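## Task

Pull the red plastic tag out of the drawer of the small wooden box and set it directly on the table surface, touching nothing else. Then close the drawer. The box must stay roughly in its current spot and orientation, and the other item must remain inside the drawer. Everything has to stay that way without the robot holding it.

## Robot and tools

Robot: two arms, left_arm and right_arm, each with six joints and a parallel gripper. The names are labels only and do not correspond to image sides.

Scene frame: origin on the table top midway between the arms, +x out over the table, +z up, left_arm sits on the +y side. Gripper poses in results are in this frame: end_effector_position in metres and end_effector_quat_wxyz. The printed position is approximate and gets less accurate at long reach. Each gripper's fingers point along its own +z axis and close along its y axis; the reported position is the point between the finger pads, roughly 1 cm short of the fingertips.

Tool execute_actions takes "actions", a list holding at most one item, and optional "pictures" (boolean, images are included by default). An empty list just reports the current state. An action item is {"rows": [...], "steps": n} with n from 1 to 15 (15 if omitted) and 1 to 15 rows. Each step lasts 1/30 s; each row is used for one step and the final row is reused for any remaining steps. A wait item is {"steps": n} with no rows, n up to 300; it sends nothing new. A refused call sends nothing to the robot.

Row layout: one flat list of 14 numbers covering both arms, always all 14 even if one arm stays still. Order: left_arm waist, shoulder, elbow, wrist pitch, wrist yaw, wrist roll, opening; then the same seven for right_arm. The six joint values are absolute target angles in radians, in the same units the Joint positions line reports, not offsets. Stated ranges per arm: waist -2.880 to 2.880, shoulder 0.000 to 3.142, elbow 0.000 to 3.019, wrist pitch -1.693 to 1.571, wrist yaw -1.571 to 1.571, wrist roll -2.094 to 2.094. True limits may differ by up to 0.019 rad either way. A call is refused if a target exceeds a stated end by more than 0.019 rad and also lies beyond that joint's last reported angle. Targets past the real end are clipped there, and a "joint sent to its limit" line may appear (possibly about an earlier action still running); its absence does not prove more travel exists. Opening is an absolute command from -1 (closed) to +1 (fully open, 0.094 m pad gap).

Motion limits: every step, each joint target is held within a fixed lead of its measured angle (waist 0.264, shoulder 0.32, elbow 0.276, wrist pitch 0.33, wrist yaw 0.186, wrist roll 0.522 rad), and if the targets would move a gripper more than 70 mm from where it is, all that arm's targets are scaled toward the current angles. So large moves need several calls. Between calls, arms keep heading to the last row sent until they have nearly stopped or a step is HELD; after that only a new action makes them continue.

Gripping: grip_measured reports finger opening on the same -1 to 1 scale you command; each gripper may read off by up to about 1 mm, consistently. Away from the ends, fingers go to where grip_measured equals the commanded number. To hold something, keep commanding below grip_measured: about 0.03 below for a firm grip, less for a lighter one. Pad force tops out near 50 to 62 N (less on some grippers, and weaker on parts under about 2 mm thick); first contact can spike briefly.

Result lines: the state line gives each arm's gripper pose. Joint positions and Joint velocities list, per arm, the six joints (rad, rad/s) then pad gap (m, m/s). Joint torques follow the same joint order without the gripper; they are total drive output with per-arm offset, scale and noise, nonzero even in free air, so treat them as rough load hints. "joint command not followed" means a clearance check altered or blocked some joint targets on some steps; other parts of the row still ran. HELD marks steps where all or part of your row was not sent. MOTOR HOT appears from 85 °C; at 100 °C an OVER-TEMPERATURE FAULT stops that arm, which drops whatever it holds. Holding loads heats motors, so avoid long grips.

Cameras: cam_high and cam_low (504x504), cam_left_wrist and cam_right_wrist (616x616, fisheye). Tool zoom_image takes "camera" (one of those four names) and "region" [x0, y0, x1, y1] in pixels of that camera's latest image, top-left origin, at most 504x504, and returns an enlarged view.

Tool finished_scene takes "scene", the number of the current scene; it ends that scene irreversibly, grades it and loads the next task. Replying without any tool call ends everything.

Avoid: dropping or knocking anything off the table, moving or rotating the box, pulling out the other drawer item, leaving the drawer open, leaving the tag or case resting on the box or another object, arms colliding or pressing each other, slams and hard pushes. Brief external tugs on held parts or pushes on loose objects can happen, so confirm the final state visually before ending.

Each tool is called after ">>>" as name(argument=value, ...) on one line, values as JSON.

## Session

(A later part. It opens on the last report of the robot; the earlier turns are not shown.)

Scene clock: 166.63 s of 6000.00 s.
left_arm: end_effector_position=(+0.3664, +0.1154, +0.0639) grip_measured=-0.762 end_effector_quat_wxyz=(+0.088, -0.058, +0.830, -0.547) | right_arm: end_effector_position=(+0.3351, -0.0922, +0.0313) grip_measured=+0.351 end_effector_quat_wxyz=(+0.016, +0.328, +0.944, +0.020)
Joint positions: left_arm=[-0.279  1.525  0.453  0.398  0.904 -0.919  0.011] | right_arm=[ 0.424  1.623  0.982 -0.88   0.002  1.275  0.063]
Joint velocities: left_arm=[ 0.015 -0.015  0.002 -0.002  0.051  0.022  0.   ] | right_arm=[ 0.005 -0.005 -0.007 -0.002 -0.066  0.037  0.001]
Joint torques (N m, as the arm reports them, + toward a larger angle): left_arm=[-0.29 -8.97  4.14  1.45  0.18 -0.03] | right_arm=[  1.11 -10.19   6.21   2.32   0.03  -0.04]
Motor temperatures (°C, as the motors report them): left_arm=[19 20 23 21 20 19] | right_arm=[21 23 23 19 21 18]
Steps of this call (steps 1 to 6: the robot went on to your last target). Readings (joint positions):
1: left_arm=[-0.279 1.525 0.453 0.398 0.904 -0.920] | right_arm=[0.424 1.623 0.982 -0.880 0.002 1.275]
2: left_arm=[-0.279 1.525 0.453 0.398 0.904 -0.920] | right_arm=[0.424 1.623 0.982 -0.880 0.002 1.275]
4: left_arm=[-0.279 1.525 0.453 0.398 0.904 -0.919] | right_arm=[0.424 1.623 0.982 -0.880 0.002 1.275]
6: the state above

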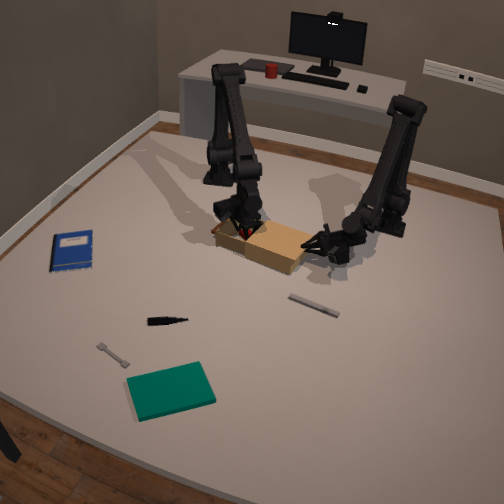

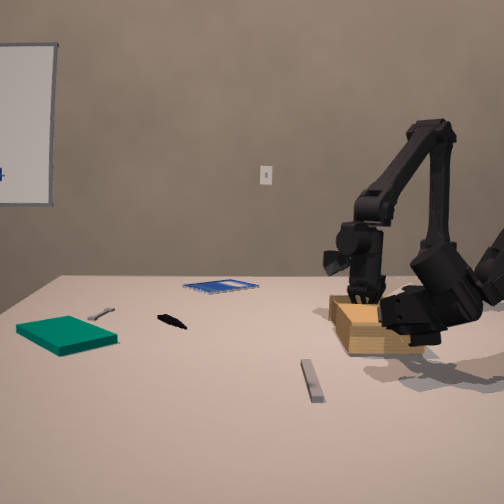

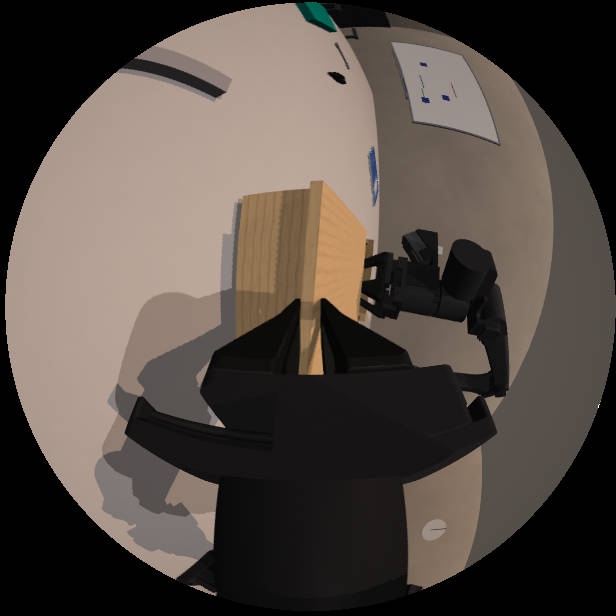

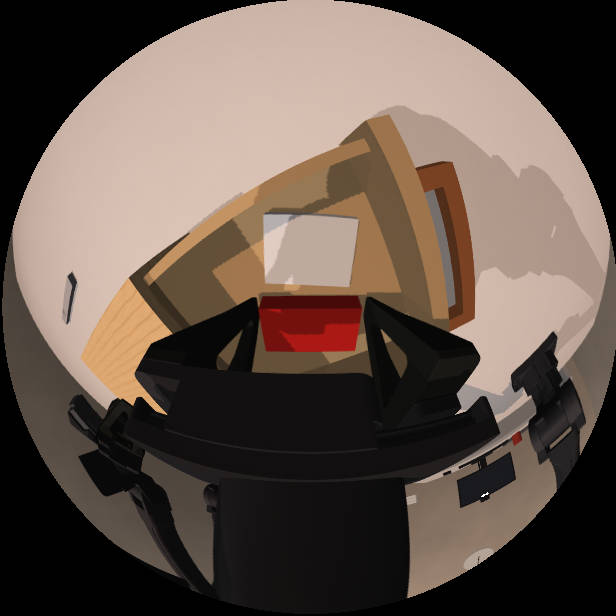

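>>> execute_actions(actions=[{"rows":[[-0.28,1.52,0.45,0.40,0.9,-0.93,-0.9,0.43,1.656,0.975,-0.86,0,1.27,0.34],[-0.28,1.52,0.45,0.40,0.9,-0.93,-0.9,0.43,1.656,0.973,-0.87,0,1.27,0.33],[-0.28,1.52,0.45,0.40,0.9,-0.93,-0.9,0.43,1.656,0.97,-0.87,0,1.27,0.32],[-0.28,1.52,0.45,0.40,0.9,-0.93,-0.9,0.43,1.656,0.97,-0.87,0,1.27,0.31],[-0.28,1.52,0.45,0.40,0.9,-0.93,-0.9,0.43,1.656,0.97,-0.87,0,1.27,0.30],[-0.28,1.52,0.45,0.40,0.9,-0.93,-0.9,0.43,1.656,0.97,-0.87,0,1.27,0.29],[-0.28,1.52,0.45,0.40,0.9,-0.93,-0.9,0.43,1.656,0.97,-0.87,0,1.27,0.28],[-0.28,1.52,0.45,0.40,0.9,-0.93,-0.9,0.43,1.656,0.97,-0.87,0,1.27,0.27],[-0.28,1.52,0.45,0.40,0.9,-0.93,-0.9,0.43,1.656,0.97,-0.87,0,1.27,0.26],[-0.28,1.52,0.45,0.40,0.9,-0.93,-0.9,0.43,1.656,0.97,-0.87,0,1.27,0.25],[-0.28,1.52,0.45,0.40,0.9,-0.93,-0.9,0.43,1.656,0.97,-0.87,0,1.27,0.24]],"steps":15}])

>>> zoom_image(camera="cam_right_wrist", region=[180,200,460,400])

Scene clock: 169.43 s of 6000.00 s.
left_arm: end_effector_position=(+0.3664, +0.1154, +0.0639) grip_measured=-0.762 end_effector_quat_wxyz=(+0.088, -0.058, +0.830, -0.547) | right_arm: end_effector_position=(+0.3346, -0.0925, +0.0288) grip_measured=+0.255 end_effector_quat_wxyz=(+0.014, +0.328, +0.945, +0.017)
Joint positions: left_arm=[-0.279  1.525  0.453  0.398  0.904 -0.919  0.011] | right_arm=[ 0.424  1.629  0.982 -0.88   0.002  1.275  0.059]
Joint velocities: left_arm=[-0.015 -0.005 -0.007 -0.017 -0.007  0.022  0.   ] | right_arm=[-0.005  0.005 -0.007 -0.002 -0.022  0.022  0.   ]
Joint torques (N m, as the arm reports them, + toward a larger angle): left_arm=[-0.04 -8.81  4.12  1.45  0.18 -0.01] | right_arm=[  1.18 -10.77   5.65   1.12   0.04  -0.01]
Motor temperatures (°C, as the motors report them): left_arm=[19 20 23 21 20 19] | right_arm=[21 23 23 19 21 18]
Steps of this call (steps 1 to 15: the robot went on to your last target; steps 16 to 69: nothing new was sent; steps 70 to 84: all 15 steps of this action). Readings (joint positions):
70: left_arm=[-0.279 1.525 0.453 0.398 0.904 -0.919] | right_arm=[0.424 1.623 0.982 -0.880 0.002 1.275]
71: left_arm=[-0.279 1.525 0.453 0.398 0.904 -0.919] | right_arm=[0.424 1.623 0.982 -0.880 0.002 1.275]
73: left_arm=[-0.279 1.525 0.453 0.398 0.904 -0.919] | right_arm=[0.424 1.624 0.982 -0.880 0.002 1.275]
77: left_arm=[-0.279 1.525 0.453 0.398 0.904 -0.919] | right_arm=[0.424 1.629 0.982 -0.880 0.002 1.275]
84: the state above

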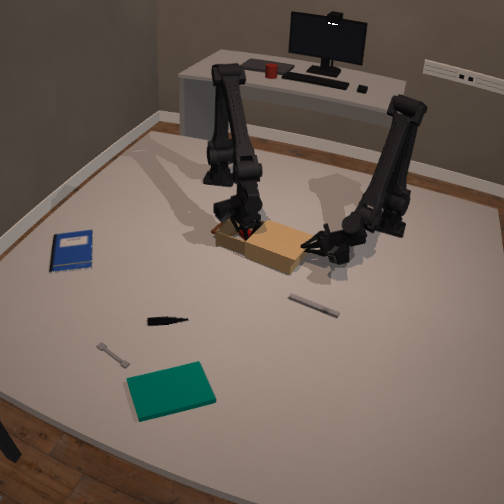

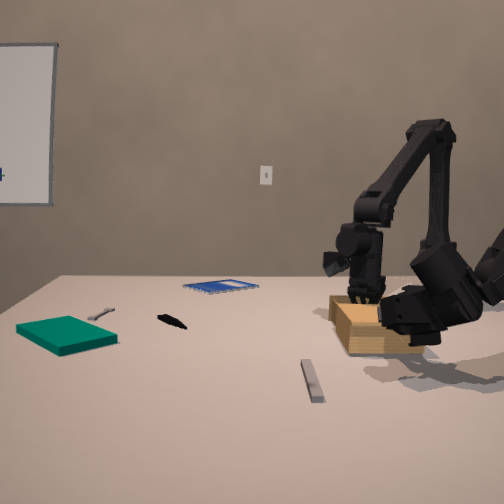

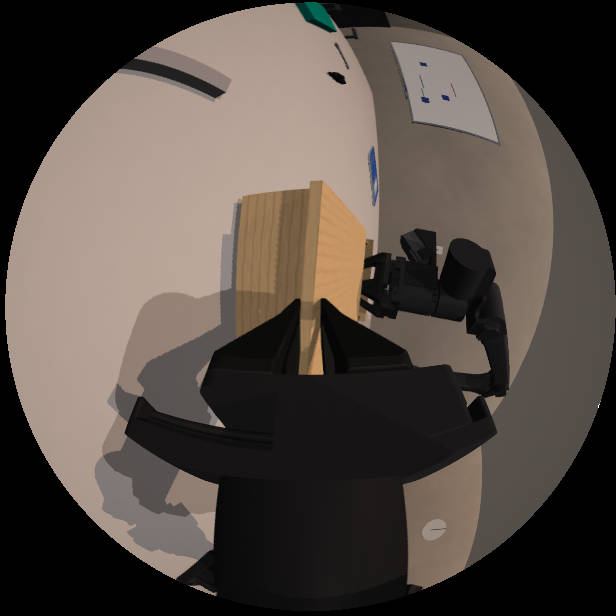

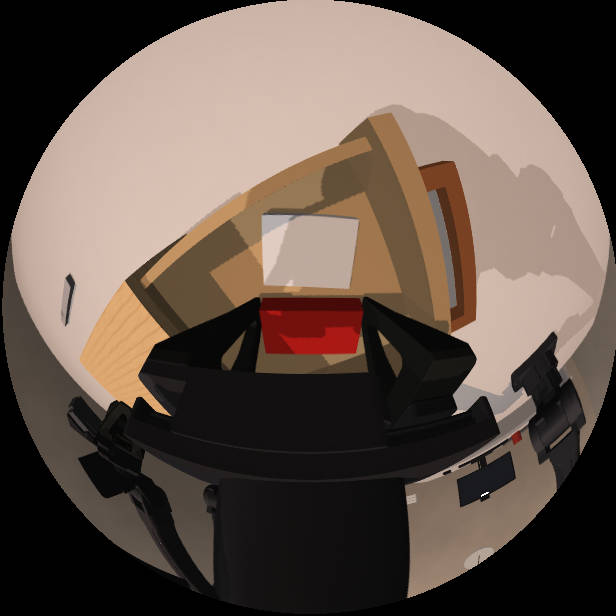

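Region (180, 200, 460, 400) of cam_right_wrist's 616x616 image, scaled by 1.800, with more detail than that image has; it fills the top 360 rows of this view, and the rest is white.

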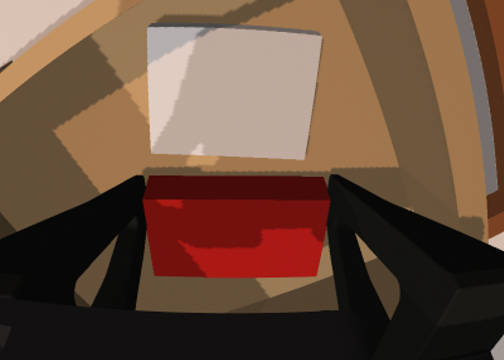

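>>> execute_actions(actions=[{"rows":[[-0.28,1.52,0.45,0.40,0.9,-0.93,-0.9,0.43,1.656,0.97,-0.87,0,1.27,0.27],[-0.28,1.52,0.45,0.40,0.9,-0.93,-0.9,0.43,1.656,0.965,-0.87,0,1.27,0.28],[-0.28,1.52,0.45,0.40,0.9,-0.93,-0.9,0.43,1.656,0.96,-0.87,0,1.27,0.28],[-0.28,1.52,0.45,0.40,0.9,-0.93,-0.9,0.43,1.656,0.955,-0.87,0,1.27,0.28],[-0.28,1.52,0.45,0.40,0.9,-0.93,-0.9,0.43,1.656,0.95,-0.87,0,1.27,0.28],[-0.28,1.52,0.45,0.40,0.9,-0.93,-0.9,0.43,1.656,0.95,-0.87,0,1.27,0.28],[-0.28,1.52,0.45,0.40,0.9,-0.93,-0.9,0.43,1.656,0.95,-0.87,0,1.27,0.28],[-0.28,1.52,0.45,0.40,0.9,-0.93,-0.9,0.43,1.656,0.95,-0.87,0,1.27,0.28],[-0.28,1.52,0.45,0.40,0.9,-0.93,-0.9,0.43,1.656,0.95,-0.87,0,1.27,0.28],[-0.28,1.52,0.45,0.40,0.9,-0.93,-0.9,0.43,1.656,0.95,-0.87,0,1.27,0.28],[-0.28,1.52,0.45,0.40,0.9,-0.93,-0.9,0.43,1.65,0.96,-0.87,0,1.27,0.26],[-0.28,1.52,0.45,0.40,0.9,-0.93,-0.9,0.43,1.64,0.97,-0.87,0,1.27,0.24],[-0.28,1.52,0.45,0.40,0.9,-0.93,-0.9,0.43,1.64,0.97,-0.87,0,1.27,0.22]],"steps":15}])

Scene clock: 172.00 s of 6000.00 s.
left_arm: end_effector_position=(+0.3664, +0.1154, +0.0639) grip_measured=-0.762 end_effector_quat_wxyz=(+0.088, -0.058, +0.830, -0.547) | right_arm: end_effector_position=(+0.3294, -0.0960, +0.0247) grip_measured=+0.251 end_effector_quat_wxyz=(+0.010, +0.328, +0.945, +0.012)
Joint positions: left_arm=[-0.279  1.525  0.453  0.398  0.904 -0.919  0.011] | right_arm=[ 0.424  1.629  0.969 -0.88   0.002  1.275  0.059]
Joint velocities: left_arm=[ 0.005 -0.005  0.007  0.002 -0.037 -0.095 -0.   ] | right_arm=[-0.005 -0.005  0.012 -0.002  0.051  0.007  0.   ]
Joint torques (N m, as the arm reports them, + toward a larger angle): left_arm=[-0.1  -8.88  4.14  1.51  0.2  -0.03] | right_arm=[  1.13 -11.88   6.5    1.17   0.05   0.  ]
Motor temperatures (°C, as the motors report them): left_arm=[19 20 23 21 20 19] | right_arm=[21 23 23 19 21 18]
Steps of this call (steps 1 to 15: the robot went on to your last target; steps 16 to 62: nothing new was sent; steps 63 to 77: all 15 steps of this action). Readings (joint positions):
63: left_arm=[-0.279 1.525 0.453 0.398 0.904 -0.919] | right_arm=[0.424 1.629 0.982 -0.880 0.002 1.275]
64: left_arm=[-0.279 1.525 0.453 0.398 0.904 -0.919] | right_arm=[0.424 1.629 0.981 -0.880 0.002 1.275]
66: left_arm=[-0.279 1.525 0.453 0.398 0.904 -0.919] | right_arm=[0.424 1.629 0.979 -0.880 0.002 1.275]
70: left_arm=[-0.279 1.525 0.453 0.398 0.904 -0.919] | right_arm=[0.424 1.629 0.970 -0.880 0.002 1.275]
77: the state above

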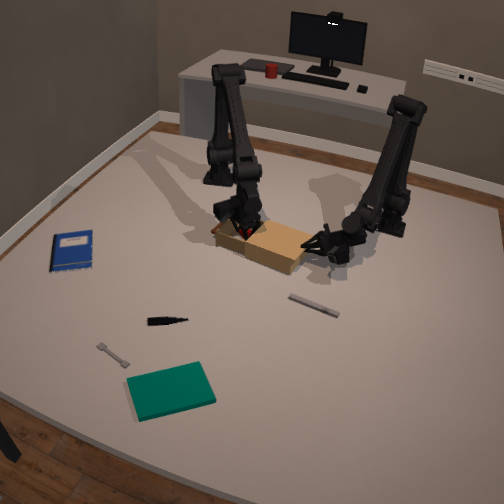

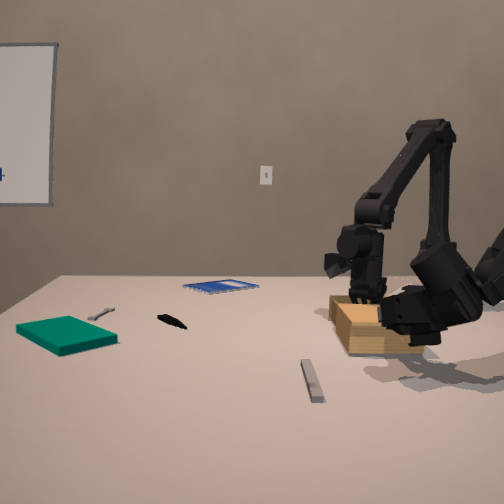

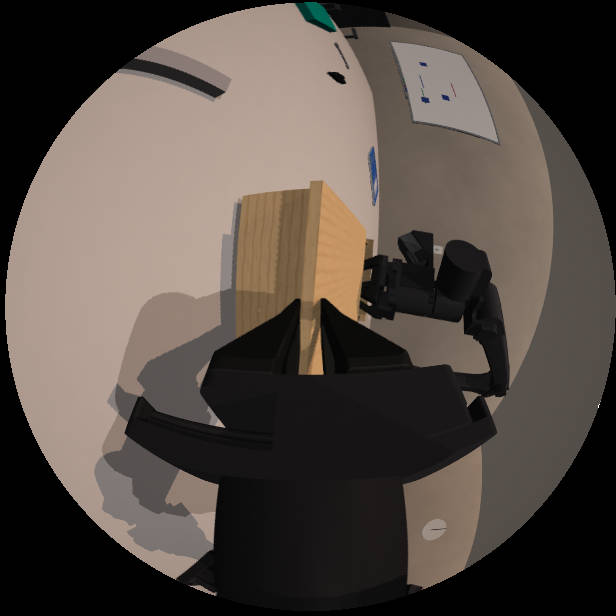

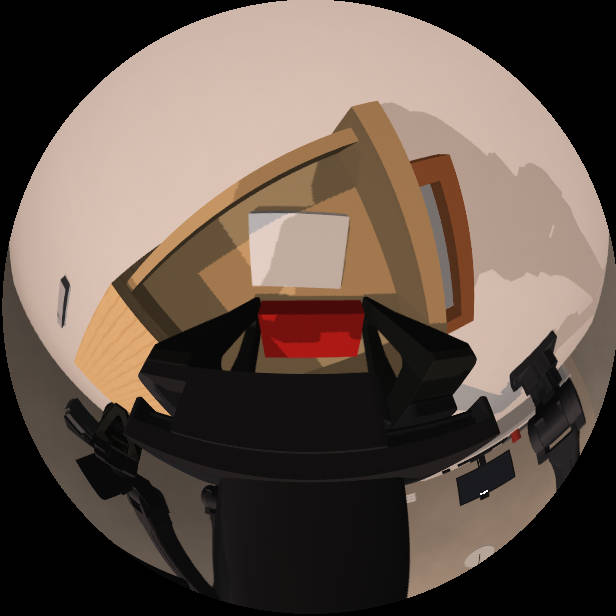

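>>> execute_actions(actions=[{"rows":[[-0.28,1.52,0.45,0.40,0.9,-0.93,-0.9,0.424,1.615,1.0,-0.89,0,1.275,0.22],[-0.28,1.52,0.45,0.40,0.9,-0.93,-0.9,0.424,1.6,1.02,-0.905,0,1.275,0.22],[-0.28,1.52,0.45,0.40,0.9,-0.93,-0.9,0.424,1.592,1.028,-0.92,0,1.275,0.22],[-0.28,1.52,0.45,0.40,0.9,-0.93,-0.9,0.424,1.584,1.036,-0.936,0,1.275,0.22],[-0.28,1.52,0.45,0.40,0.9,-0.93,-0.9,0.424,1.576,1.044,-0.952,0,1.275,0.22],[-0.28,1.52,0.45,0.40,0.9,-0.93,-0.9,0.424,1.568,1.052,-0.968,0,1.275,0.22],[-0.28,1.52,0.45,0.40,0.9,-0.93,-0.9,0.424,1.56,1.06,-0.984,0,1.275,0.22],[-0.28,1.52,0.45,0.40,0.9,-0.93,-0.9,0.424,1.552,1.068,-1.0,0,1.275,0.22],[-0.28,1.52,0.45,0.40,0.9,-0.93,-0.9,0.424,1.544,1.076,-1.016,0,1.275,0.22],[-0.28,1.52,0.45,0.40,0.9,-0.93,-0.9,0.424,1.536,1.084,-1.032,0,1.275,0.22],[-0.28,1.52,0.45,0.40,0.9,-0.93,-0.9,0.424,1.528,1.092,-1.048,0,1.275,0.22],[-0.28,1.52,0.45,0.40,0.9,-0.93,-0.9,0.424,1.52,1.1,-1.064,0,1.275,0.22],[-0.28,1.52,0.45,0.40,0.9,-0.93,-0.9,0.424,1.512,1.108,-1.08,0,1.275,0.22],[-0.28,1.52,0.45,0.40,0.9,-0.93,-0.9,0.424,1.505,1.115,-1.095,0,1.275,0.22],[-0.28,1.52,0.45,0.40,0.9,-0.93,-0.9,0.424,1.5,1.12,-1.105,0,1.275,0.22]],"steps":15}], pictures=false)

>>> execute_actions(actions=[{"rows":[[-0.28,1.52,0.45,0.40,0.9,-0.93,-0.9,0.424,1.5,1.12,-1.105,0,1.275,0.22],[-0.28,1.52,0.45,0.40,0.9,-0.93,-0.9,0.424,1.5,1.12,-1.105,0,1.275,0.22],[-0.28,1.52,0.45,0.40,0.9,-0.93,-0.9,0.41,1.5,1.12,-1.105,0,1.275,0.22],[-0.28,1.52,0.45,0.40,0.9,-0.93,-0.9,0.385,1.5,1.12,-1.105,0,1.275,0.22],[-0.28,1.52,0.45,0.40,0.9,-0.93,-0.9,0.35,1.5,1.12,-1.105,0,1.275,0.22],[-0.28,1.52,0.45,0.40,0.9,-0.93,-0.9,0.31,1.5,1.12,-1.105,0,1.275,0.22],[-0.28,1.52,0.45,0.40,0.9,-0.93,-0.9,0.265,1.5,1.12,-1.105,0,1.275,0.22],[-0.28,1.52,0.45,0.40,0.9,-0.93,-0.9,0.22,1.5,1.12,-1.105,0,1.275,0.22],[-0.28,1.52,0.45,0.40,0.9,-0.93,-0.9,0.17,1.5,1.12,-1.105,0,1.275,0.22],[-0.28,1.52,0.45,0.40,0.9,-0.93,-0.9,0.12,1.5,1.12,-1.105,0,1.275,0.22],[-0.28,1.52,0.45,0.40,0.9,-0.93,-0.9,0.07,1.5,1.12,-1.105,0,1.275,0.22],[-0.28,1.52,0.45,0.40,0.9,-0.93,-0.9,0.02,1.5,1.12,-1.105,0,1.275,0.22],[-0.28,1.52,0.45,0.40,0.9,-0.93,-0.9,-0.03,1.5,1.11,-1.105,0,1.275,0.22],[-0.28,1.52,0.45,0.40,0.9,-0.93,-0.9,-0.07,1.51,1.09,-1.09,0,1.275,0.22],[-0.28,1.52,0.45,0.40,0.9,-0.93,-0.9,-0.105,1.525,1.075,-1.075,0,1.275,0.22]],"steps":15}], pictures=false)

>>> execute_actions(actions=[{"rows":[[-0.28,1.52,0.45,0.40,0.9,-0.93,-0.9,-0.13,1.535,1.066,-1.055,0,1.275,0.22],[-0.28,1.52,0.45,0.40,0.9,-0.93,-0.9,-0.145,1.545,1.057,-1.037,0,1.275,0.22],[-0.28,1.52,0.45,0.40,0.9,-0.93,-0.9,-0.15,1.555,1.048,-1.019,0,1.275,0.22],[-0.28,1.52,0.45,0.40,0.9,-0.93,-0.9,-0.15,1.565,1.039,-1.0,0,1.275,0.22],[-0.28,1.52,0.45,0.40,0.9,-0.93,-0.9,-0.15,1.575,1.03,-0.982,0,1.275,0.22],[-0.28,1.52,0.45,0.40,0.9,-0.93,-0.9,-0.15,1.585,1.021,-0.964,0,1.275,0.22],[-0.28,1.52,0.45,0.40,0.9,-0.93,-0.9,-0.15,1.595,1.012,-0.946,0,1.275,0.22],[-0.28,1.52,0.45,0.40,0.9,-0.93,-0.9,-0.15,1.604,1.003,-0.928,0,1.275,0.22],[-0.28,1.52,0.45,0.40,0.9,-0.93,-0.9,-0.15,1.613,0.995,-0.91,0,1.275,0.22],[-0.28,1.52,0.45,0.40,0.9,-0.93,-0.9,-0.15,1.621,0.988,-0.894,0,1.275,0.22],[-0.28,1.52,0.45,0.40,0.9,-0.93,-0.9,-0.15,1.628,0.981,-0.88,0,1.275,0.22],[-0.28,1.52,0.45,0.40,0.9,-0.93,-0.9,-0.15,1.634,0.975,-0.868,0,1.275,0.22],[-0.28,1.52,0.45,0.40,0.9,-0.93,-0.9,-0.15,1.639,0.97,-0.858,0,1.275,0.22],[-0.28,1.52,0.45,0.40,0.9,-0.93,-0.9,-0.15,1.643,0.966,-0.85,0,1.275,0.22],[-0.28,1.52,0.45,0.40,0.9,-0.93,-0.9,-0.15,1.646,0.963,-0.845,0,1.275,0.22]],"steps":15}], pictures=false)

>>> execute_actions(actions=[{"steps":8}])

Scene clock: 181.10 s of 6000.00 s.
left_arm: end_effector_position=(+0.3665, +0.1154, +0.0642) grip_measured=-0.762 end_effector_quat_wxyz=(+0.089, -0.058, +0.830, -0.547) | right_arm: end_effector_position=(+0.3300, -0.0956, +0.0888) grip_measured=+0.251 end_effector_quat_wxyz=(+0.008, +0.328, +0.945, +0.010)
Joint positions: left_arm=[-0.279  1.524  0.453  0.398  0.904 -0.919  0.011] | right_arm=[ 0.424  1.536  1.055 -1.064  0.002  1.275  0.059]
Joint velocities: left_arm=[-0.015 -0.005 -0.002  0.007  0.037 -0.007 -0.   ] | right_arm=[ 0.005 -0.288  0.227 -0.383 -0.007  0.051 -0.001]
Joint torques (N m, as the arm reports them, + toward a larger angle): left_arm=[-0.04 -8.89  4.13  1.5   0.18 -0.02] | right_arm=[  0.66 -14.04  10.67   0.18   0.05   0.05]
Motor temperatures (°C, as the motors report them): left_arm=[19 20 23 21 20 19] | right_arm=[21 23 23 19 21 18]
Steps of this call (steps 1 to 15: the robot went on to your last target; steps 16 to 90: nothing new was sent; then 5.60 s passed at rest; steps 91 to 105: all 15 steps of this action). Readings (joint positions):
91: left_arm=[-0.279 1.525 0.453 0.398 0.904 -0.919] | right_arm=[0.424 1.629 0.969 -0.880 0.002 1.275]
92: left_arm=[-0.279 1.525 0.453 0.398 0.904 -0.919] | right_arm=[0.424 1.628 0.970 -0.881 0.002 1.275]
94: left_arm=[-0.279 1.524 0.453 0.398 0.904 -0.919] | right_arm=[0.424 1.626 0.974 -0.898 0.002 1.275]
98: left_arm=[-0.279 1.524 0.453 0.398 0.904 -0.919] | right_arm=[0.424 1.606 0.992 -0.956 0.002 1.275]
105: the state above

Scene clock: 181.60 s of 6000.00 s.
left_arm: end_effector_position=(+0.3665, +0.1154, +0.0642) grip_measured=-0.762 end_effector_quat_wxyz=(+0.089, -0.058, +0.830, -0.547) | right_arm: end_effector_position=(+0.4020, -0.2668, +0.1066) grip_measured=+0.251 end_effector_quat_wxyz=(+0.017, +0.528, +0.849, +0.016)
Joint positions: left_arm=[-0.279  1.524  0.453  0.398  0.904 -0.919  0.011] | right_arm=[-0.02   1.508  1.075 -1.089 -0.002  1.275  0.059]
Joint velocities: left_arm=[-0.005 -0.015 -0.022 -0.002 -0.007 -0.007  0.   ] | right_arm=[-1.675  0.024  0.012 -0.017 -0.037  0.022  0.001]
Joint torques (N m, as the arm reports them, + toward a larger angle): left_arm=[-0.2  -8.81  4.15  1.45  0.17 -0.02] | right_arm=[  1.99 -10.55   7.34   1.24   0.17   0.04]
Motor temperatures (°C, as the motors report them): left_arm=[19 20 23 21 20 19] | right_arm=[21 23 23 19 21 18]
Steps of this call (steps 1 to 15: all 15 steps of this action). Readings (joint positions):
1: left_arm=[-0.279 1.524 0.453 0.398 0.904 -0.919] | right_arm=[0.424 1.527 1.063 -1.074 0.002 1.275]
2: left_arm=[-0.279 1.524 0.453 0.398 0.904 -0.919] | right_arm=[0.424 1.519 1.068 -1.081 0.002 1.275]
4: left_arm=[-0.279 1.524 0.453 0.398 0.904 -0.919] | right_arm=[0.421 1.509 1.074 -1.086 0.002 1.275]
8: left_arm=[-0.279 1.524 0.453 0.398 0.904 -0.919] | right_arm=[0.344 1.507 1.075 -1.089 -0.003 1.275]
15: the state above

Scene clock: 182.10 s of 6000.00 s.
left_arm: end_effector_position=(+0.3665, +0.1154, +0.0642) grip_measured=-0.762 end_effector_quat_wxyz=(+0.089, -0.058, +0.830, -0.547) | right_arm: end_effector_position=(+0.4028, -0.3208, +0.0205) grip_measured=+0.251 end_effector_quat_wxyz=(+0.009, +0.580, +0.814, +0.006)
Joint positions: left_arm=[-0.279  1.524  0.453  0.398  0.904 -0.919  0.011] | right_arm=[-0.146  1.639  0.968 -0.879  0.001  1.275  0.059]
Joint velocities: left_arm=[-0.015 -0.005 -0.002 -0.007  0.022  0.007 -0.002] | right_arm=[ 0.005  0.161 -0.149  0.242 -0.007  0.022 -0.   ]
Joint torques (N m, as the arm reports them, + toward a larger angle): left_arm=[ 0.01 -8.73  4.13  1.5   0.18 -0.01] | right_arm=[  0.6  -13.34   6.67   1.57   0.14   0.04]
Motor temperatures (°C, as the motors report them): left_arm=[19 20 23 21 20 19] | right_arm=[21 23 23 19 21 18]
Steps of this call (steps 1 to 15: all 15 steps of this action). Readings (joint positions):
1: left_arm=[-0.279 1.524 0.453 0.398 0.904 -0.919] | right_arm=[-0.073 1.510 1.075 -1.085 -0.001 1.275]
2: left_arm=[-0.279 1.524 0.453 0.398 0.904 -0.919] | right_arm=[-0.120 1.514 1.074 -1.075 0.001 1.275]
4: left_arm=[-0.279 1.524 0.453 0.398 0.904 -0.919] | right_arm=[-0.183 1.524 1.066 -1.045 0.004 1.275]
8: left_arm=[-0.279 1.524 0.453 0.398 0.904 -0.919] | right_arm=[-0.187 1.564 1.028 -0.977 0.004 1.275]
15: the state above

Scene clock: 182.37 s of 6000.00 s.
left_arm: end_effector_position=(+0.3665, +0.1154, +0.0642) grip_measured=-0.762 end_effector_quat_wxyz=(+0.089, -0.058, +0.830, -0.547) | right_arm: end_effector_position=(+0.4025, -0.3209, +0.0154) grip_measured=+0.251 end_effector_quat_wxyz=(+0.010, +0.580, +0.814, +0.007)
Joint positions: left_arm=[-0.279  1.524  0.453  0.398  0.904 -0.919  0.011] | right_arm=[-0.146  1.646  0.961 -0.862  0.001  1.275  0.059]
Joint velocities: left_arm=[-0.005  0.005 -0.007 -0.007 -0.007  0.037 -0.001] | right_arm=[-0.015 -0.005  0.002  0.002 -0.007  0.022  0.001]
Joint torques (N m, as the arm reports them, + toward a larger angle): left_arm=[-0.26 -8.98  4.12  1.51  0.17 -0.01] | right_arm=[  0.36 -13.91   6.47   1.54   0.08   0.05]
Motor temperatures (°C, as the motors report them): left_arm=[19 20 23 21 20 19] | right_arm=[21 23 23 19 21 18]
Steps of this call (steps 1 to 8: the robot went on to your last target). Readings (joint positions):
1: left_arm=[-0.279 1.524 0.453 0.398 0.904 -0.919] | right_arm=[-0.146 1.644 0.964 -0.872 0.001 1.275]
2: left_arm=[-0.279 1.524 0.453 0.398 0.904 -0.919] | right_arm=[-0.146 1.646 0.962 -0.869 0.001 1.275]
4: left_arm=[-0.279 1.524 0.453 0.398 0.904 -0.919] | right_arm=[-0.146 1.646 0.961 -0.866 0.001 1.275]
8: the state above

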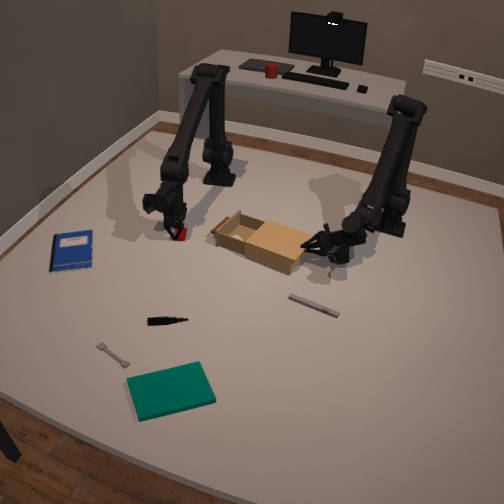

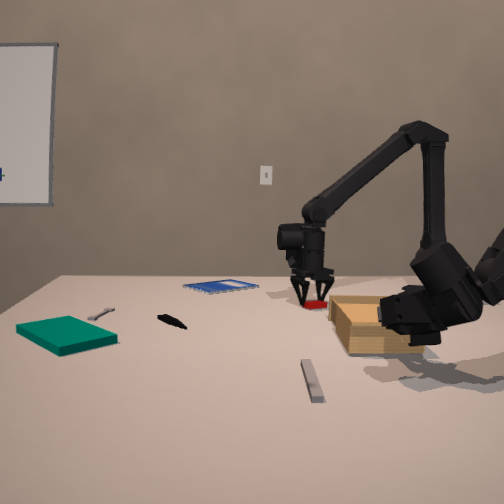

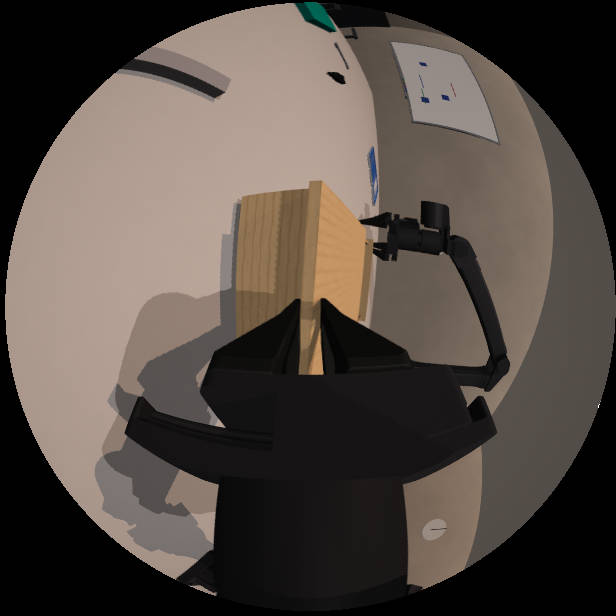

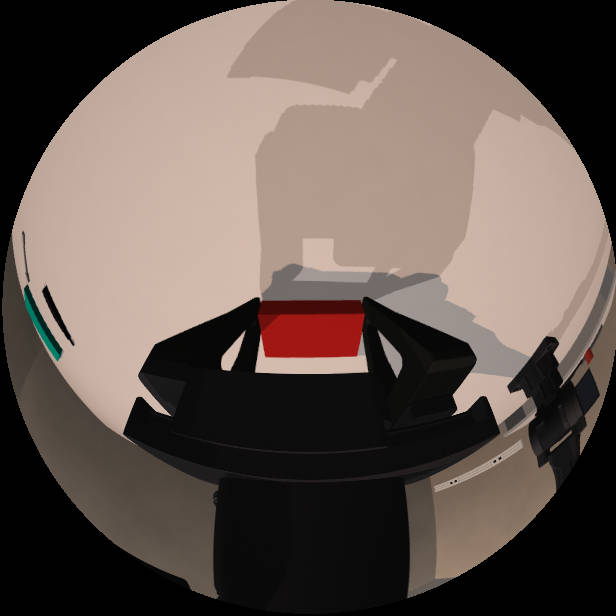

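>>> execute_actions(actions=[{"rows":[[-0.28,1.52,0.45,0.40,0.9,-0.93,-0.9,-0.15,1.652,0.958,-0.84,0,1.275,0.22],[-0.28,1.52,0.45,0.40,0.9,-0.93,-0.9,-0.15,1.654,0.956,-0.84,0,1.275,0.22],[-0.28,1.52,0.45,0.40,0.9,-0.93,-0.9,-0.15,1.654,0.956,-0.84,0,1.275,0.22],[-0.28,1.52,0.45,0.40,0.9,-0.93,-0.9,-0.15,1.654,0.956,-0.84,0,1.275,0.26],[-0.28,1.52,0.45,0.40,0.9,-0.93,-0.9,-0.15,1.654,0.956,-0.84,0,1.275,0.32],[-0.28,1.52,0.45,0.40,0.9,-0.93,-0.9,-0.15,1.64,0.98,-0.85,0,1.275,0.4],[-0.28,1.52,0.45,0.40,0.9,-0.93,-0.9,-0.15,1.62,1.005,-0.87,0,1.275,0.45],[-0.28,1.52,0.45,0.40,0.9,-0.93,-0.9,-0.15,1.605,1.018,-0.895,0,1.275,0.45],[-0.28,1.52,0.45,0.40,0.9,-0.93,-0.9,-0.15,1.59,1.03,-0.92,0,1.275,0.45],[-0.28,1.52,0.45,0.40,0.9,-0.93,-0.9,-0.15,1.575,1.042,-0.945,0,1.275,0.45],[-0.28,1.52,0.45,0.40,0.9,-0.93,-0.9,-0.15,1.555,1.05,-0.97,0,1.26,0.45],[-0.28,1.52,0.45,0.40,0.9,-0.93,-0.9,-0.14,1.53,1.052,-0.99,0,1.22,0.4],[-0.28,1.52,0.45,0.40,0.9,-0.93,-0.9,-0.12,1.505,1.05,-1.01,0,1.17,0.3],[-0.28,1.52,0.45,0.40,0.9,-0.93,-0.9,-0.09,1.48,1.045,-1.03,0,1.11,0.2],[-0.28,1.52,0.45,0.40,0.9,-0.93,-0.9,-0.055,1.455,1.035,-1.045,0,1.05,0.1]],"steps":15}], pictures=false)

>>> execute_actions(actions=[{"rows":[[-0.28,1.52,0.45,0.40,0.9,-0.93,-0.9,-0.02,1.435,1.02,-1.05,0,0.99,0],[-0.28,1.52,0.45,0.40,0.9,-0.93,-0.9,0.015,1.42,1.0,-1.05,0,0.93,-0.1],[-0.28,1.52,0.45,0.40,0.9,-0.93,-0.9,0.05,1.41,0.98,-1.04,0,0.87,-0.2],[-0.28,1.52,0.45,0.40,0.9,-0.93,-0.9,0.085,1.40,0.965,-1.03,0,0.81,-0.3],[-0.28,1.52,0.45,0.40,0.9,-0.93,-0.9,0.12,1.395,0.95,-1.02,0,0.75,-0.4],[-0.28,1.52,0.45,0.40,0.9,-0.93,-0.9,0.15,1.395,0.935,-1.01,0,0.7,-0.45],[-0.28,1.52,0.45,0.40,0.9,-0.93,-0.9,0.175,1.4,0.92,-1.0,0,0.65,-0.45],[-0.28,1.52,0.45,0.40,0.9,-0.93,-0.9,0.195,1.41,0.91,-0.985,0,0.62,-0.45],[-0.28,1.52,0.45,0.40,0.9,-0.93,-0.9,0.21,1.42,0.90,-0.97,0,0.6,-0.45],[-0.28,1.52,0.45,0.40,0.9,-0.93,-0.9,0.218,1.43,0.89,-0.95,0,0.59,-0.45],[-0.28,1.52,0.45,0.40,0.9,-0.93,-0.9,0.221,1.435,0.885,-0.94,0,0.59,-0.45]],"steps":15}], pictures=false)

>>> execute_actions(actions=[{"steps":8}])

Scene clock: 187.43 s of 6000.00 s.
left_arm: end_effector_position=(+0.3665, +0.1154, +0.0642) grip_measured=-0.762 end_effector_quat_wxyz=(+0.089, -0.058, +0.830, -0.547) | right_arm: end_effector_position=(+0.3911, -0.3149, +0.0607) grip_measured=+0.150 end_effector_quat_wxyz=(+0.006, +0.542, +0.840, +0.004)
Joint positions: left_arm=[-0.279  1.524  0.453  0.398  0.904 -0.919  0.011] | right_arm=[-0.131  1.55   0.987 -0.993  0.001  1.197  0.054]
Joint velocities: left_arm=[-0.005 -0.005  0.002 -0.002 -0.007 -0.007  0.   ] | right_arm=[ 0.415 -0.855 -0.012 -0.491  0.037 -0.857 -0.096]
Joint torques (N m, as the arm reports them, + toward a larger angle): left_arm=[-0.34 -8.8   4.14  1.5   0.17 -0.03] | right_arm=[  5.26 -15.75  10.2   -0.05   0.04  -0.08]
Motor temperatures (°C, as the motors report them): left_arm=[19 20 23 21 20 19] | right_arm=[21 23 23 19 21 18]
Steps of this call (steps 1 to 30: the robot went on to your last target; steps 31 to 100: nothing new was sent; then 1.23 s passed at rest; steps 101 to 115: all 15 steps of this action). Readings (joint positions):
101: left_arm=[-0.279 1.524 0.453 0.398 0.904 -0.919] | right_arm=[-0.146 1.646 0.961 -0.861 0.001 1.275]
102: left_arm=[-0.279 1.524 0.453 0.398 0.904 -0.919] | right_arm=[-0.146 1.646 0.961 -0.860 0.001 1.275]
104: left_arm=[-0.279 1.524 0.453 0.398 0.904 -0.919] | right_arm=[-0.146 1.646 0.961 -0.858 0.001 1.275]
108: left_arm=[-0.279 1.524 0.453 0.398 0.904 -0.919] | right_arm=[-0.146 1.645 0.962 -0.862 0.001 1.275]
115: the state above

Scene clock: 187.93 s of 6000.00 s.
left_arm: end_effector_position=(+0.3665, +0.1154, +0.0642) grip_measured=-0.762 end_effector_quat_wxyz=(+0.089, -0.058, +0.830, -0.547) | right_arm: end_effector_position=(+0.3267, -0.1820, +0.0696) grip_measured=-0.448 end_effector_quat_wxyz=(+0.024, +0.112, +0.993, +0.015)
Joint positions: left_arm=[-0.279  1.524  0.453  0.398  0.904 -0.919  0.011] | right_arm=[ 0.238  1.433  0.882 -0.964 -0.001  0.645  0.026]
Joint velocities: left_arm=[-0.015 -0.015 -0.007  0.007 -0.007  0.037  0.001] | right_arm=[-0.122  0.161 -0.061  0.051 -0.022 -0.315 -0.001]
Joint torques (N m, as the arm reports them, + toward a larger angle): left_arm=[-0.21 -8.84  4.19  1.51  0.18 -0.01] | right_arm=[ -0.61 -11.38   7.45   1.66   0.14  -0.04]
Motor temperatures (°C, as the motors report them): left_arm=[19 20 23 21 20 19] | right_arm=[21 23 23 19 21 18]
Steps of this call (steps 1 to 15: all 15 steps of this action). Readings (joint positions):
1: left_arm=[-0.279 1.524 0.453 0.398 0.904 -0.919] | right_arm=[-0.112 1.520 0.987 -1.008 0.002 1.161]
2: left_arm=[-0.279 1.524 0.453 0.398 0.904 -0.919] | right_arm=[-0.086 1.489 0.987 -1.020 0.002 1.119]
4: left_arm=[-0.279 1.524 0.453 0.398 0.904 -0.919] | right_arm=[-0.011 1.434 0.986 -1.024 0.002 1.025]
8: left_arm=[-0.279 1.524 0.453 0.398 0.904 -0.919] | right_arm=[0.161 1.379 0.958 -1.013 0.000 0.824]
15: the state above

Scene clock: 188.20 s of 6000.00 s.
left_arm: end_effector_position=(+0.3665, +0.1154, +0.0642) grip_measured=-0.762 end_effector_quat_wxyz=(+0.089, -0.058, +0.830, -0.547) | right_arm: end_effector_position=(+0.3291, -0.1863, +0.0669) grip_measured=-0.448 end_effector_quat_wxyz=(+0.024, +0.099, +0.995, +0.014)
Joint positions: left_arm=[-0.279  1.524  0.453  0.398  0.904 -0.919  0.011] | right_arm=[ 0.225  1.439  0.88  -0.957 -0.001  0.606  0.026]
Joint velocities: left_arm=[ 0.015 -0.005 -0.017 -0.002 -0.022 -0.066 -0.   ] | right_arm=[ 0.005 -0.005 -0.002  0.007  0.007 -0.081 -0.   ]
Joint torques (N m, as the arm reports them, + toward a larger angle): left_arm=[-0.1  -8.59  4.08  1.48  0.17 -0.02] | right_arm=[  0.32 -11.66   7.48   1.4    0.12  -0.03]
Motor temperatures (°C, as the motors report them): left_arm=[19 20 23 21 20 19] | right_arm=[21 23 23 19 21 18]
Steps of this call (steps 1 to 8: the robot went on to your last target). Readings (joint positions):
1: left_arm=[-0.279 1.524 0.453 0.398 0.904 -0.919] | right_arm=[0.234 1.437 0.880 -0.963 -0.001 0.636]
2: left_arm=[-0.279 1.524 0.453 0.398 0.904 -0.919] | right_arm=[0.231 1.439 0.880 -0.962 -0.001 0.628]
4: left_arm=[-0.279 1.524 0.453 0.398 0.904 -0.919] | right_arm=[0.226 1.439 0.880 -0.959 -0.001 0.617]
8: the state above

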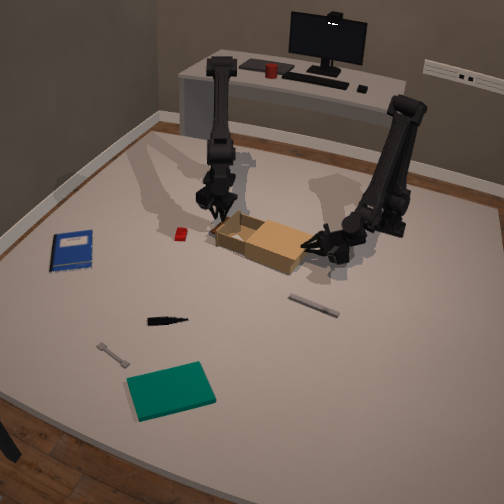

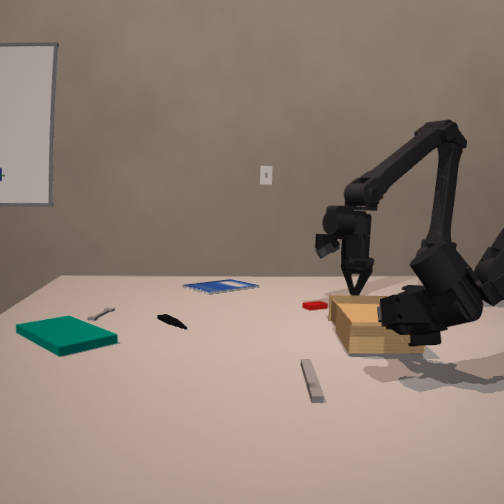

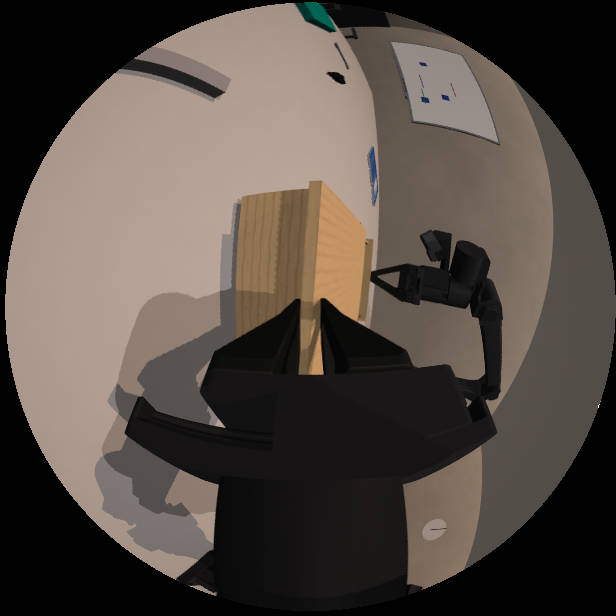

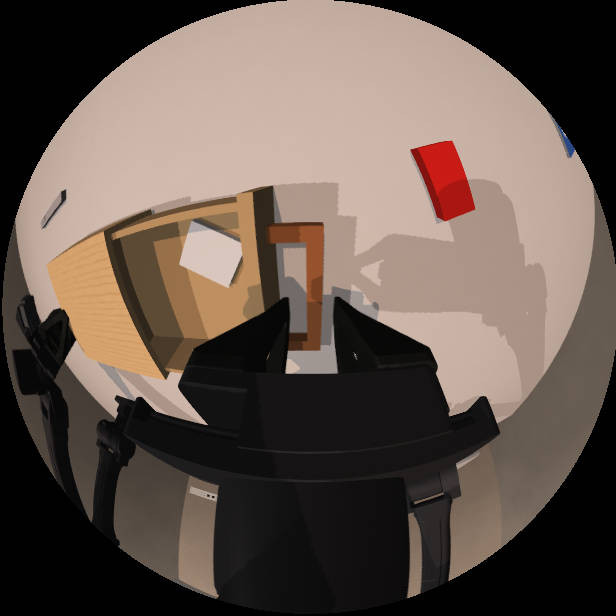

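>>> execute_actions(actions=[{"rows":[[-0.28,1.52,0.45,0.40,0.9,-0.93,-0.9,0.218,1.447,0.876,-0.925,0,0.595,-0.45],[-0.28,1.52,0.45,0.40,0.9,-0.93,-0.9,0.218,1.454,0.869,-0.91,0,0.595,-0.45],[-0.28,1.52,0.45,0.40,0.9,-0.93,-0.9,0.218,1.461,0.862,-0.895,0,0.595,-0.45],[-0.28,1.52,0.45,0.40,0.9,-0.93,-0.9,0.218,1.468,0.855,-0.88,0,0.595,-0.45],[-0.28,1.52,0.45,0.40,0.9,-0.93,-0.9,0.218,1.475,0.848,-0.865,0,0.595,-0.45],[-0.28,1.52,0.45,0.40,0.9,-0.93,-0.9,0.218,1.482,0.841,-0.85,0,0.595,-0.45],[-0.28,1.52,0.45,0.40,0.9,-0.93,-0.9,0.218,1.489,0.834,-0.835,0,0.595,-0.45],[-0.28,1.52,0.45,0.40,0.9,-0.93,-0.9,0.218,1.496,0.827,-0.82,0,0.595,-0.45],[-0.28,1.52,0.45,0.40,0.9,-0.93,-0.9,0.218,1.502,0.82,-0.805,0,0.595,-0.45],[-0.28,1.52,0.45,0.40,0.9,-0.93,-0.9,0.218,1.507,0.814,-0.795,0,0.595,-0.45],[-0.28,1.52,0.45,0.40,0.9,-0.93,-0.9,0.218,1.507,0.814,-0.795,0,0.595,-0.45],[-0.28,1.52,0.45,0.40,0.9,-0.93,-0.9,0.218,1.507,0.814,-0.795,0,0.595,-0.45],[-0.28,1.52,0.45,0.40,0.9,-0.93,-0.9,0.225,1.507,0.83,-0.795,0,0.6,-0.45],[-0.28,1.52,0.45,0.40,0.9,-0.93,-0.9,0.235,1.508,0.85,-0.795,0,0.605,-0.45],[-0.285,1.52,0.45,0.40,0.9,-0.93,-0.9,0.245,1.51,0.865,-0.795,0,0.61,-0.45]],"steps":15}], pictures=false)

>>> execute_actions(actions=[{"rows":[[-0.29,1.52,0.45,0.40,0.9,-0.93,-0.9,0.253,1.515,0.872,-0.795,0,0.617,-0.45],[-0.295,1.52,0.45,0.40,0.9,-0.93,-0.9,0.261,1.52,0.878,-0.795,-0.005,0.624,-0.45],[-0.3,1.52,0.45,0.40,0.9,-0.93,-0.9,0.269,1.525,0.884,-0.795,-0.01,0.631,-0.45],[-0.3,1.52,0.45,0.40,0.9,-0.93,-0.9,0.277,1.53,0.89,-0.795,-0.015,0.638,-0.45],[-0.3,1.52,0.45,0.40,0.9,-0.93,-0.9,0.285,1.535,0.896,-0.795,-0.02,0.645,-0.45],[-0.3,1.52,0.45,0.40,0.9,-0.93,-0.9,0.293,1.54,0.902,-0.795,-0.02,0.652,-0.45],[-0.3,1.52,0.45,0.40,0.9,-0.93,-0.9,0.301,1.545,0.908,-0.795,-0.02,0.659,-0.45],[-0.3,1.52,0.45,0.40,0.9,-0.93,-0.9,0.309,1.55,0.914,-0.795,-0.02,0.666,-0.45],[-0.3,1.52,0.45,0.40,0.9,-0.93,-0.9,0.317,1.555,0.92,-0.795,-0.02,0.673,-0.45],[-0.3,1.52,0.45,0.40,0.9,-0.93,-0.9,0.325,1.56,0.926,-0.795,-0.02,0.68,-0.45],[-0.3,1.52,0.45,0.40,0.9,-0.93,-0.9,0.333,1.565,0.932,-0.795,-0.02,0.687,-0.45],[-0.3,1.52,0.45,0.40,0.9,-0.93,-0.9,0.341,1.57,0.938,-0.795,-0.02,0.694,-0.45],[-0.3,1.52,0.45,0.40,0.9,-0.93,-0.9,0.349,1.575,0.944,-0.795,-0.02,0.701,-0.45],[-0.3,1.52,0.45,0.40,0.9,-0.93,-0.9,0.357,1.58,0.95,-0.795,-0.02,0.708,-0.45],[-0.3,1.52,0.45,0.40,0.9,-0.93,-0.9,0.365,1.585,0.957,-0.795,-0.02,0.715,-0.45]],"steps":15}])

Scene clock: 193.63 s of 6000.00 s.
left_arm: end_effector_position=(+0.3665, +0.1154, +0.0642) grip_measured=-0.762 end_effector_quat_wxyz=(+0.089, -0.058, +0.830, -0.547) | right_arm: end_effector_position=(+0.3284, -0.1862, +0.0247) grip_measured=-0.448 end_effector_quat_wxyz=(+0.028, +0.095, +0.995, +0.016)
Joint positions: left_arm=[-0.279  1.524  0.453  0.398  0.904 -0.919  0.011] | right_arm=[ 0.226  1.507  0.818 -0.818 -0.001  0.598  0.026]
Joint velocities: left_arm=[-0.024  0.005 -0.002  0.012  0.007 -0.007 -0.001] | right_arm=[ 0.015 -0.005  0.007  0.022  0.051 -0.022 -0.001]
Joint torques (N m, as the arm reports them, + toward a larger angle): left_arm=[-0.69 -8.92  4.21  1.55  0.16 -0.02] | right_arm=[  2.24 -11.59   9.92   1.78   0.06   0.19]
Motor temperatures (°C, as the motors report them): left_arm=[19 20 24 21 20 19] | right_arm=[21 23 23 19 21 18]
Steps of this call (steps 1 to 30: the robot went on to your last target; steps 31 to 100: nothing new was sent; then 1.60 s passed at rest; steps 101 to 115: all 15 steps of this action). Readings (joint positions):
101: left_arm=[-0.279 1.524 0.453 0.398 0.904 -0.919] | right_arm=[0.225 1.439 0.880 -0.955 -0.001 0.598]
102: left_arm=[-0.279 1.524 0.453 0.398 0.904 -0.919] | right_arm=[0.225 1.439 0.879 -0.947 -0.001 0.598]
104: left_arm=[-0.279 1.524 0.453 0.398 0.904 -0.919] | right_arm=[0.225 1.440 0.873 -0.923 -0.001 0.598]
108: left_arm=[-0.279 1.524 0.453 0.398 0.904 -0.919] | right_arm=[0.225 1.460 0.849 -0.865 -0.001 0.598]
115: the state above

Scene clock: 194.13 s of 6000.00 s.
left_arm: end_effector_position=(+0.3667, +0.1154, +0.0646) grip_measured=-0.762 end_effector_quat_wxyz=(+0.090, -0.057, +0.830, -0.547) | right_arm: end_effector_position=(+0.3352, -0.1412, +0.0259) grip_measured=-0.449 end_effector_quat_wxyz=(+0.030, +0.091, +0.995, +0.024)
Joint positions: left_arm=[-0.279  1.523  0.453  0.398  0.904 -0.919  0.011] | right_arm=[ 0.32   1.558  0.883 -0.818 -0.006  0.685  0.026]
Joint velocities: left_arm=[ 0.005 -0.015 -0.002 -0.002 -0.037 -0.022 -0.001] | right_arm=[ 0.19   0.122  0.159 -0.007  0.095  0.139 -0.   ]
Joint torques (N m, as the arm reports them, + toward a larger angle): left_arm=[-2.08 -8.54  4.16  1.45  0.2  -0.01] | right_arm=[  3.48 -10.61  11.38   2.03  -0.41   0.03]
Motor temperatures (°C, as the motors report them): left_arm=[19 20 24 21 20 19] | right_arm=[21 23 23 19 21 18]
Steps of this call (steps 1 to 15: all 15 steps of this action). Readings (joint positions):
1: left_arm=[-0.279 1.524 0.453 0.398 0.904 -0.919] | right_arm=[0.228 1.507 0.818 -0.818 0.001 0.600]
2: left_arm=[-0.279 1.524 0.453 0.398 0.904 -0.919] | right_arm=[0.231 1.507 0.818 -0.818 0.002 0.602]
4: left_arm=[-0.279 1.524 0.453 0.398 0.904 -0.919] | right_arm=[0.238 1.508 0.820 -0.818 0.001 0.611]
8: left_arm=[-0.279 1.523 0.453 0.398 0.904 -0.919] | right_arm=[0.263 1.523 0.840 -0.818 -0.006 0.633]
15: the state above

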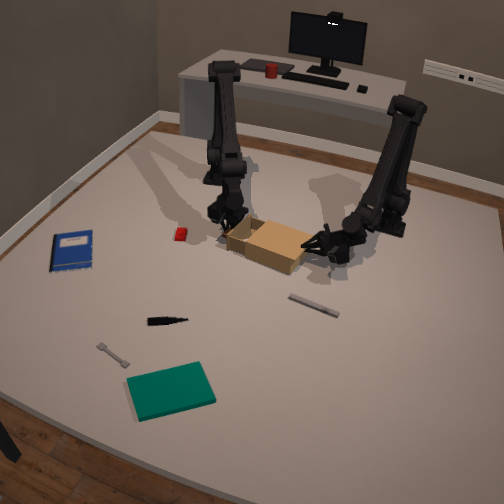

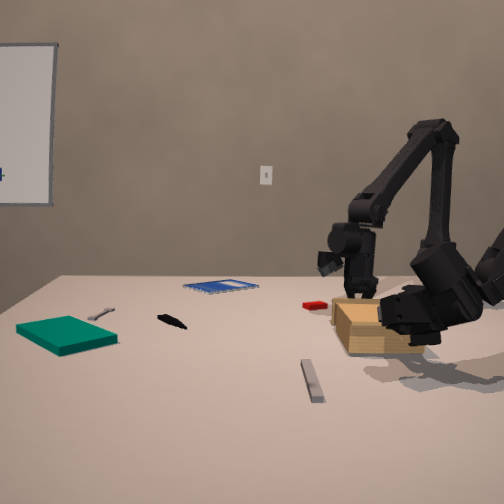

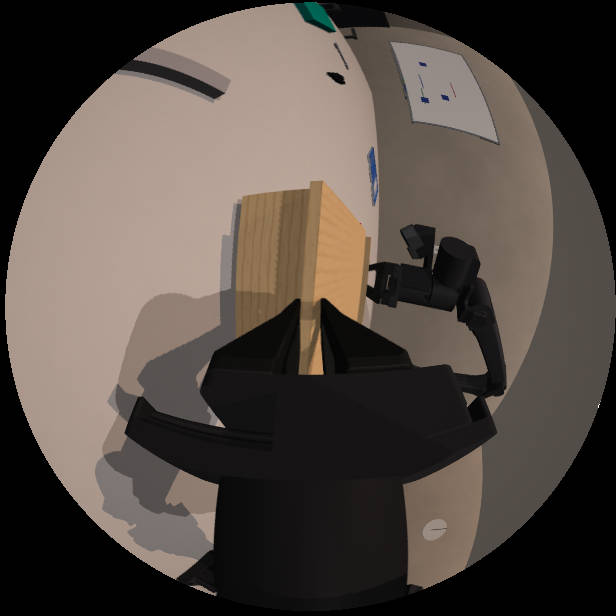

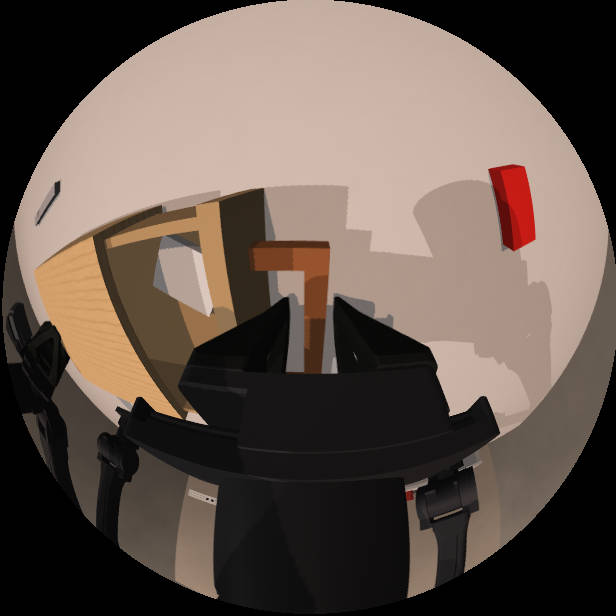

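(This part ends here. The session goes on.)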